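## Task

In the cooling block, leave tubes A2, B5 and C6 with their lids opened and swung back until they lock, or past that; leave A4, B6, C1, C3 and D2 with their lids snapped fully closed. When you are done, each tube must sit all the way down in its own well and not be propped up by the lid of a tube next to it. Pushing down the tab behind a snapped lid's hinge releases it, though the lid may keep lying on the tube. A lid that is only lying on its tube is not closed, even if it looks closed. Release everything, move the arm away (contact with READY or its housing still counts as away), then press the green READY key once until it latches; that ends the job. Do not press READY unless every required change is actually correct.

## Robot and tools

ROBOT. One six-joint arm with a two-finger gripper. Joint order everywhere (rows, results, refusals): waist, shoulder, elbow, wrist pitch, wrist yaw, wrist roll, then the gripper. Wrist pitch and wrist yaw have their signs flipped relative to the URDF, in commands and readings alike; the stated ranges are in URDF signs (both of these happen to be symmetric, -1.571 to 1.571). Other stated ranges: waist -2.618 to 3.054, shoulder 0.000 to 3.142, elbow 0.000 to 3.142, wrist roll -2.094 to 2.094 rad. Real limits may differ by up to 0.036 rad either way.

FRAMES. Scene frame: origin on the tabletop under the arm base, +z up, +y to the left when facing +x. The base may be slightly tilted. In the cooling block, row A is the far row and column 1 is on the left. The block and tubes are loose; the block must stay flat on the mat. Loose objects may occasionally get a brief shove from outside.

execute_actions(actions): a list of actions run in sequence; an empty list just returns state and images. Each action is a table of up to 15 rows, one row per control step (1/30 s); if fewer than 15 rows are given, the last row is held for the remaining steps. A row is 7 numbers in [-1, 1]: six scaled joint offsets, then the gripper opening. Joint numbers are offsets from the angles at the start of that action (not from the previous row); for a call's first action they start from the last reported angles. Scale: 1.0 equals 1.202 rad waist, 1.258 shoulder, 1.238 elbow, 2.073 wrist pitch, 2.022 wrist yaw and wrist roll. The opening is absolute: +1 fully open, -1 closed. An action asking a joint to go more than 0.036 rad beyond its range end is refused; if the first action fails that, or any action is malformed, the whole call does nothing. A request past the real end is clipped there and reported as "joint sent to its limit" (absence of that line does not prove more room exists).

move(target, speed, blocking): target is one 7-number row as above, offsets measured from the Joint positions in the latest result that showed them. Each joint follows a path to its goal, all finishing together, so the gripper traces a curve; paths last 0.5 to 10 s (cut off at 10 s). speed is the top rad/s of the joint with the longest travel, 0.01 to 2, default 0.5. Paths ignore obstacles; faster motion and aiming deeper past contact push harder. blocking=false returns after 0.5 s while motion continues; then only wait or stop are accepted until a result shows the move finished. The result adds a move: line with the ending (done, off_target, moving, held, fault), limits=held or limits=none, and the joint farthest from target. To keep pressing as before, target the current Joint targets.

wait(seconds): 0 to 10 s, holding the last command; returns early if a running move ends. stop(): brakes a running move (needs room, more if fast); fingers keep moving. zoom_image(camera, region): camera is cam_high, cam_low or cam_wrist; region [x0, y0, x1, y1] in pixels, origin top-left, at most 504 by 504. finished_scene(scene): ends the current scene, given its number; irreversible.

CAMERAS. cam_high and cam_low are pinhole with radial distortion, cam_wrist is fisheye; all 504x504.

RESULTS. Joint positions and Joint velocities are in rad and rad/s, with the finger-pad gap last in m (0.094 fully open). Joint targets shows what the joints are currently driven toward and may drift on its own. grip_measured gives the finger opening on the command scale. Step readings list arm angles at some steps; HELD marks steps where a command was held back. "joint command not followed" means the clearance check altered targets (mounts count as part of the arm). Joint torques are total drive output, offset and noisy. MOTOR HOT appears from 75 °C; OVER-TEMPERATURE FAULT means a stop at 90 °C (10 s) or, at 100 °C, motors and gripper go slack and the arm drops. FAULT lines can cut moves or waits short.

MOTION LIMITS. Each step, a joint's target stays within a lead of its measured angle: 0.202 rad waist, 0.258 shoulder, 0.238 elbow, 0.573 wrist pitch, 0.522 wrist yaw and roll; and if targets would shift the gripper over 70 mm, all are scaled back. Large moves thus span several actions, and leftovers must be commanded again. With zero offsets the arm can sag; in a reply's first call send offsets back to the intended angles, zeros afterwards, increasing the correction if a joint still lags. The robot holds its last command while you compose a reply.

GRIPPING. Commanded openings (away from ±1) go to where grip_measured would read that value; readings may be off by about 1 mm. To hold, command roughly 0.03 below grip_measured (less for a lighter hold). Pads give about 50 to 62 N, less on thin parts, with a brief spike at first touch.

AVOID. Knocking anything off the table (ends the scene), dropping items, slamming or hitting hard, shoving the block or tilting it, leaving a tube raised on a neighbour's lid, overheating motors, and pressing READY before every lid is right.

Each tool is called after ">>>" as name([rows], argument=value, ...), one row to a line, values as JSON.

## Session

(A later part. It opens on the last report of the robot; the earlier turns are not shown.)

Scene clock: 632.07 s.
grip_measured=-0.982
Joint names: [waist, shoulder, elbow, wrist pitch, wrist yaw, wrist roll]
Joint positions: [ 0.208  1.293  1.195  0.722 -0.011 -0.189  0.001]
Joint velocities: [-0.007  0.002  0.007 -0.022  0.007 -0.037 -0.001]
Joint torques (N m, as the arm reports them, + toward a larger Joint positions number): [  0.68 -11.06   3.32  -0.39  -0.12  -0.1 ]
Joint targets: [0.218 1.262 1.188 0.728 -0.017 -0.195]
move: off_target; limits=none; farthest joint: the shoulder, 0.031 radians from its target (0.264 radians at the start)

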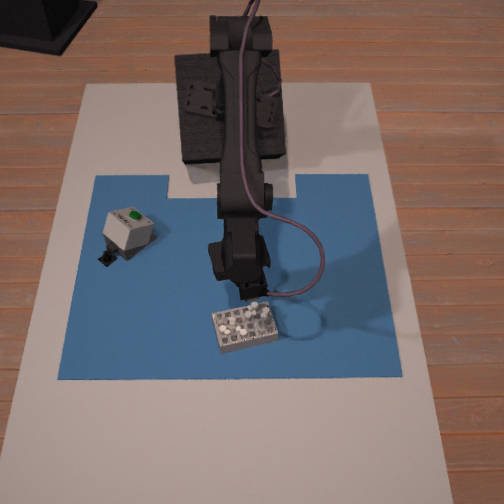

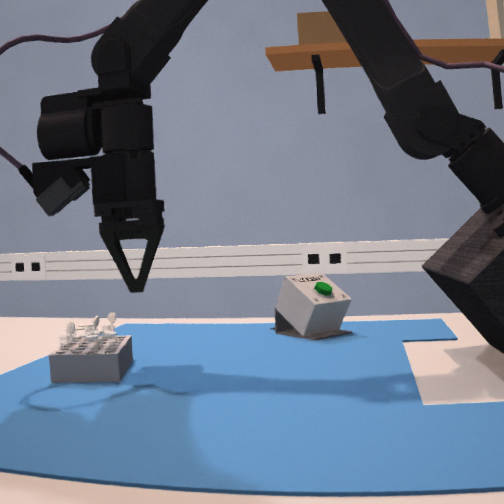

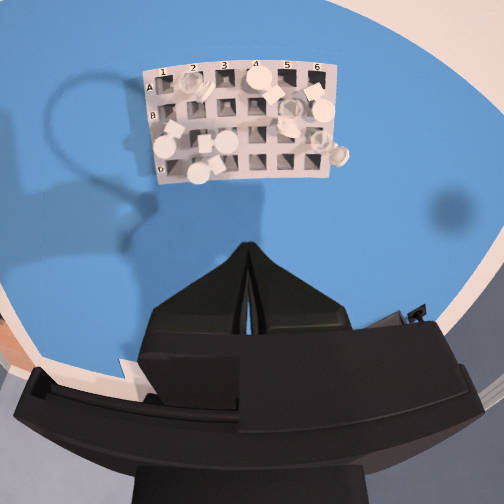

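>>> move(target=[-0.636, -0.35, -0.688, -0.272, 0.013, 0.096, -1], speed=0.7)

Scene clock: 657.53 s.
grip_measured=-0.982
Joint names: [waist, shoulder, elbow, wrist pitch, wrist yaw, wrist roll]
Joint positions: [-0.54   0.875  0.348  0.18   0.019 -0.005  0.001]
Joint velocities: [-0.002 -0.012 -0.007  0.037  0.022 -0.066 -0.001]
Joint torques (N m, as the arm reports them, + toward a larger Joint positions number): [-2.41 -4.61  2.78 -1.02 -0.28  0.1 ]
Joint targets: [-0.556 0.853 0.344 0.158 0.016 0.005]
move: off_target; limits=none; farthest joint: the shoulder, 0.022 radians from its target (0.440 radians at the start)

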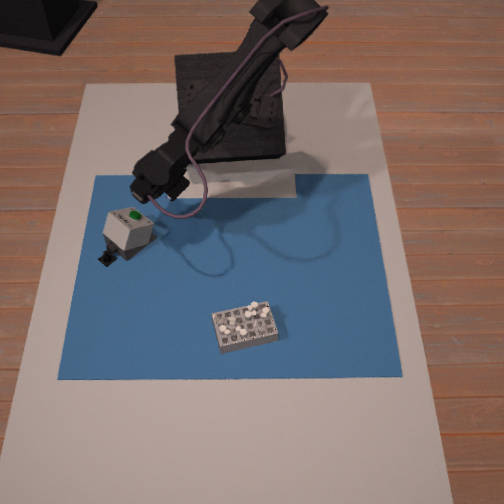

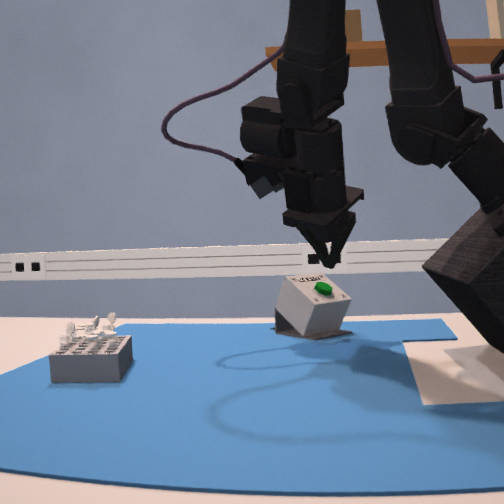

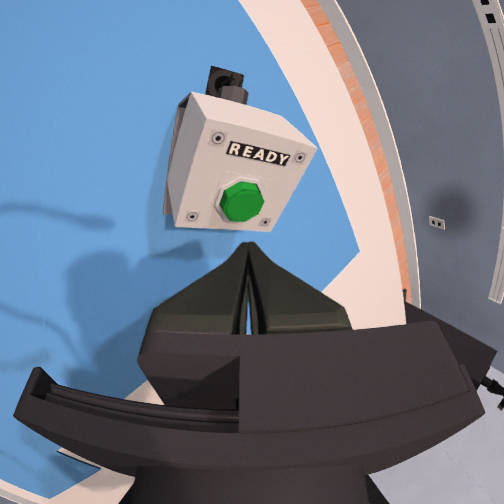

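>>> move(target=[-0.012, 0.095, 0.06, -0.046, 0.005, 0.004, -1], speed=0.2)

>>> zoom_image(camera="cam_low", region=[260, 230, 400, 340])

Scene clock: 668.50 s.
grip_measured=-0.982
Joint names: [waist, shoulder, elbow, wrist pitch, wrist yaw, wrist roll]
Joint positions: [-0.54   0.988  0.395  0.106  0.032 -0.005  0.001]
Joint velocities: [-0.002 -0.012  0.012 -0.007 -0.051  0.037 -0.   ]
Joint torques (N m, as the arm reports them, + toward a larger Joint positions number): [-2.6  -2.88  4.91 -1.02 -0.3   0.07]
Joint targets: [-0.554 0.995 0.422 0.085 0.029 0.003]
move: off_target; limits=none; farthest joint: the elbow, 0.027 radians from its target (0.074 radians at the start)

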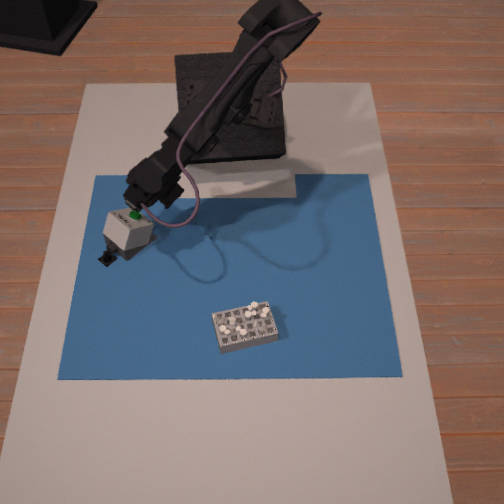

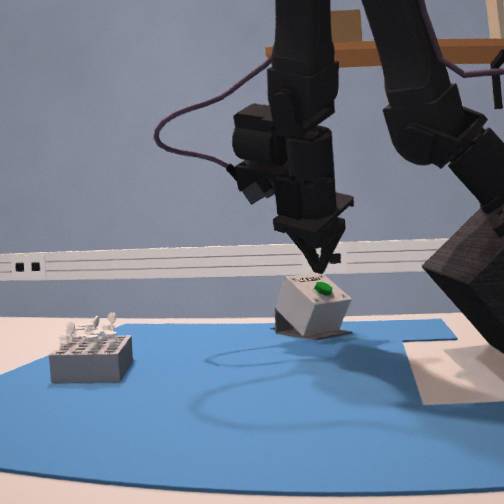

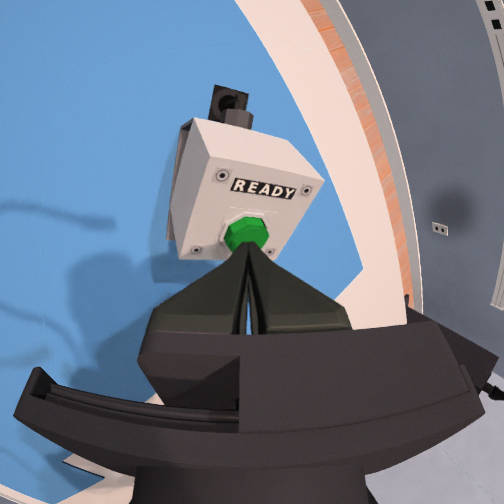

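Region (260, 230, 400, 340) of cam_low's 504x504 image, scaled by 3.600, with more detail than that image has; it fills the top 396 rows of this view, and the rest is white.

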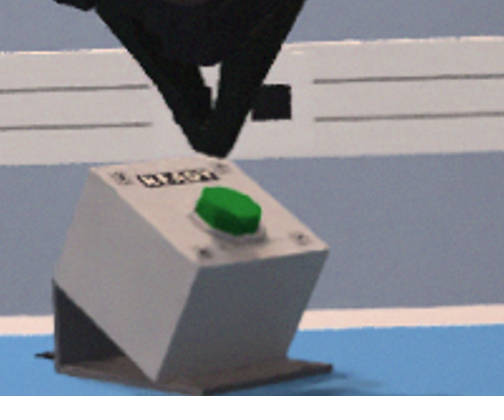

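>>> move(target=[-0.012, 0.073, 0.012, -0.05, -0.001, 0.004, -1], speed=0.15)

>>> zoom_image(camera="cam_low", region=[260, 230, 400, 340])

Scene clock: 674.63 s.
grip_measured=-0.982
Joint names: [waist, shoulder, elbow, wrist pitch, wrist yaw, wrist roll]
Joint positions: [-0.54   1.075  0.395  0.024  0.034 -0.005  0.001]
Joint velocities: [-0.007  0.002 -0.022 -0.037  0.037 -0.007  0.   ]
Joint torques (N m, as the arm reports them, + toward a larger Joint positions number): [-2.84 -3.26  3.72 -1.   -0.3   0.07]
Joint targets: [-0.554 1.080 0.410 0.003 0.030 0.003]
move: off_target; limits=none; farthest joint: the wrist pitch, 0.022 radians from its target (0.103 radians at the start)

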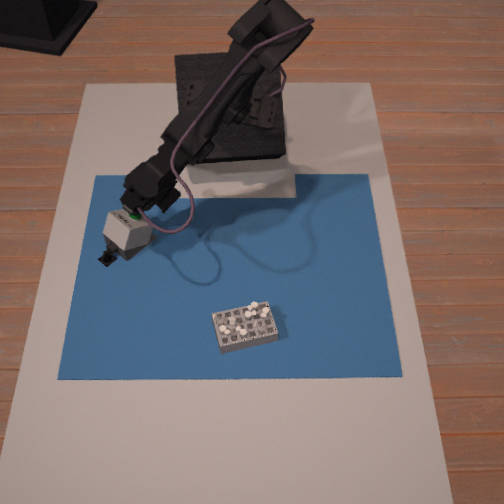

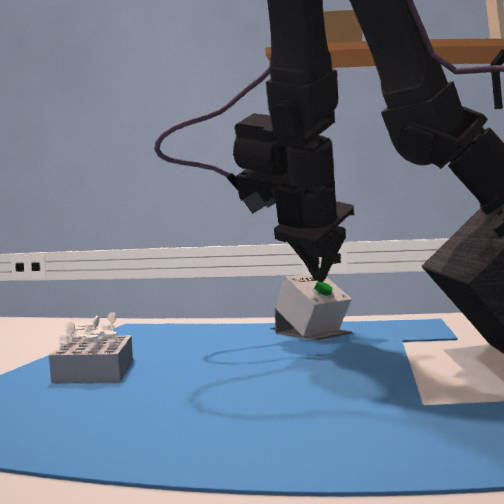

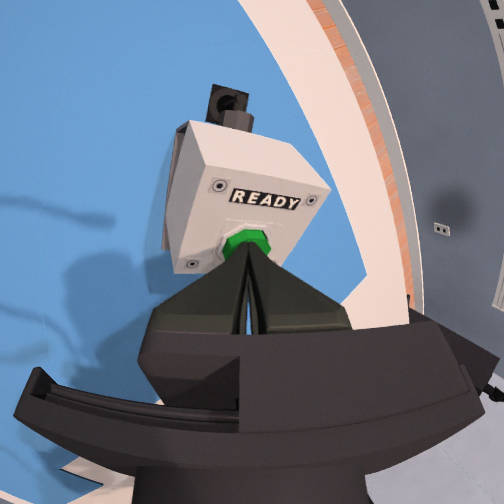

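Region (260, 230, 400, 340) of cam_low's 504x504 image, scaled by 3.600, with more detail than that image has; it fills the top 396 rows of this view, and the rest is white.

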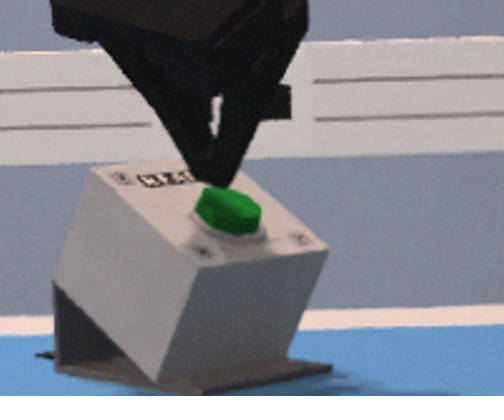

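>>> zoom_image(camera="cam_low", region=[40, 290, 150, 390])

>>> zoom_image(camera="cam_high", region=[200, 290, 290, 360])

Region (40, 290, 150, 390) of cam_low's 504x504 image, scaled by 4.582, with more detail than that image has; it fills the top 458 rows of this view, and the rest is white.

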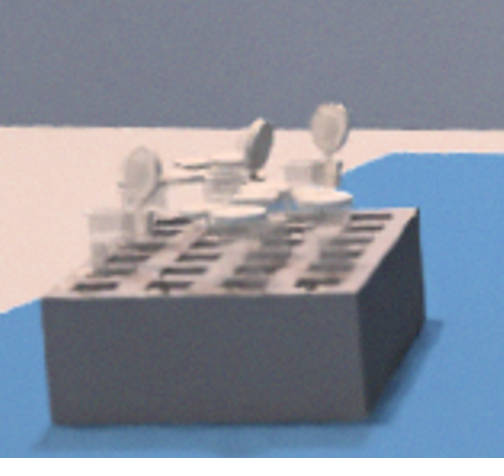

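Region (200, 290, 290, 360) of cam_high's 504x504 image, scaled by 5.600, with more detail than that image has.

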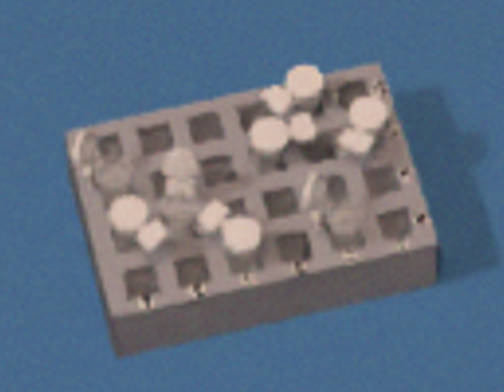

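>>> move(target=[-0.012, 0.07, 0.012, -0.042, -0.002, 0.004, -1], speed=0.07)

>>> zoom_image(camera="cam_low", region=[260, 230, 400, 340])

Scene clock: 687.10 s.
grip_measured=-0.982
Joint names: [waist, shoulder, elbow, wrist pitch, wrist yaw, wrist roll]
Joint positions: [-0.54   1.129  0.395 -0.01   0.038 -0.005  0.001]
Joint velocities: [-0.012  0.012 -0.002 -0.007  0.007  0.095 -0.   ]
Joint torques (N m, as the arm reports them, + toward a larger Joint positions number): [-2.68 -2.91  3.24 -1.07 -0.31  0.05]
move: unfinished (the scene ended)
The task's run has ended: the event that ends the task has happened.

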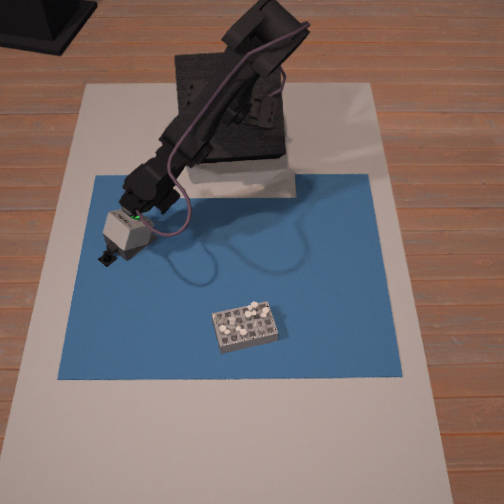

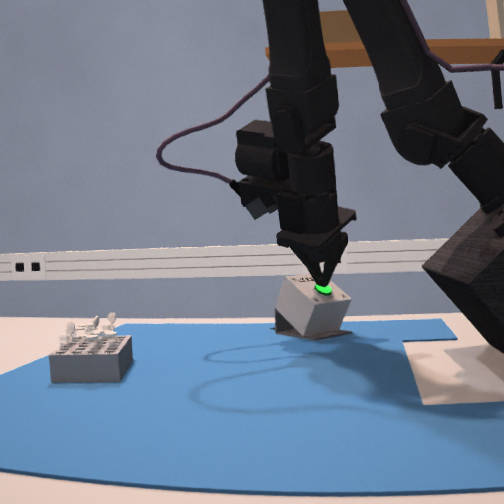

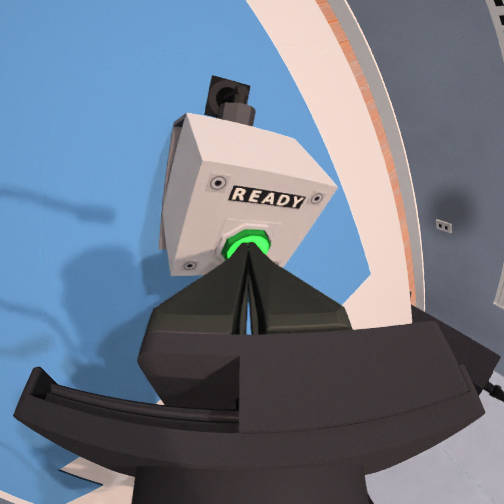

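Episode already finished.

>>> finished_scene(scene=2)

The scene is finished: the task was done.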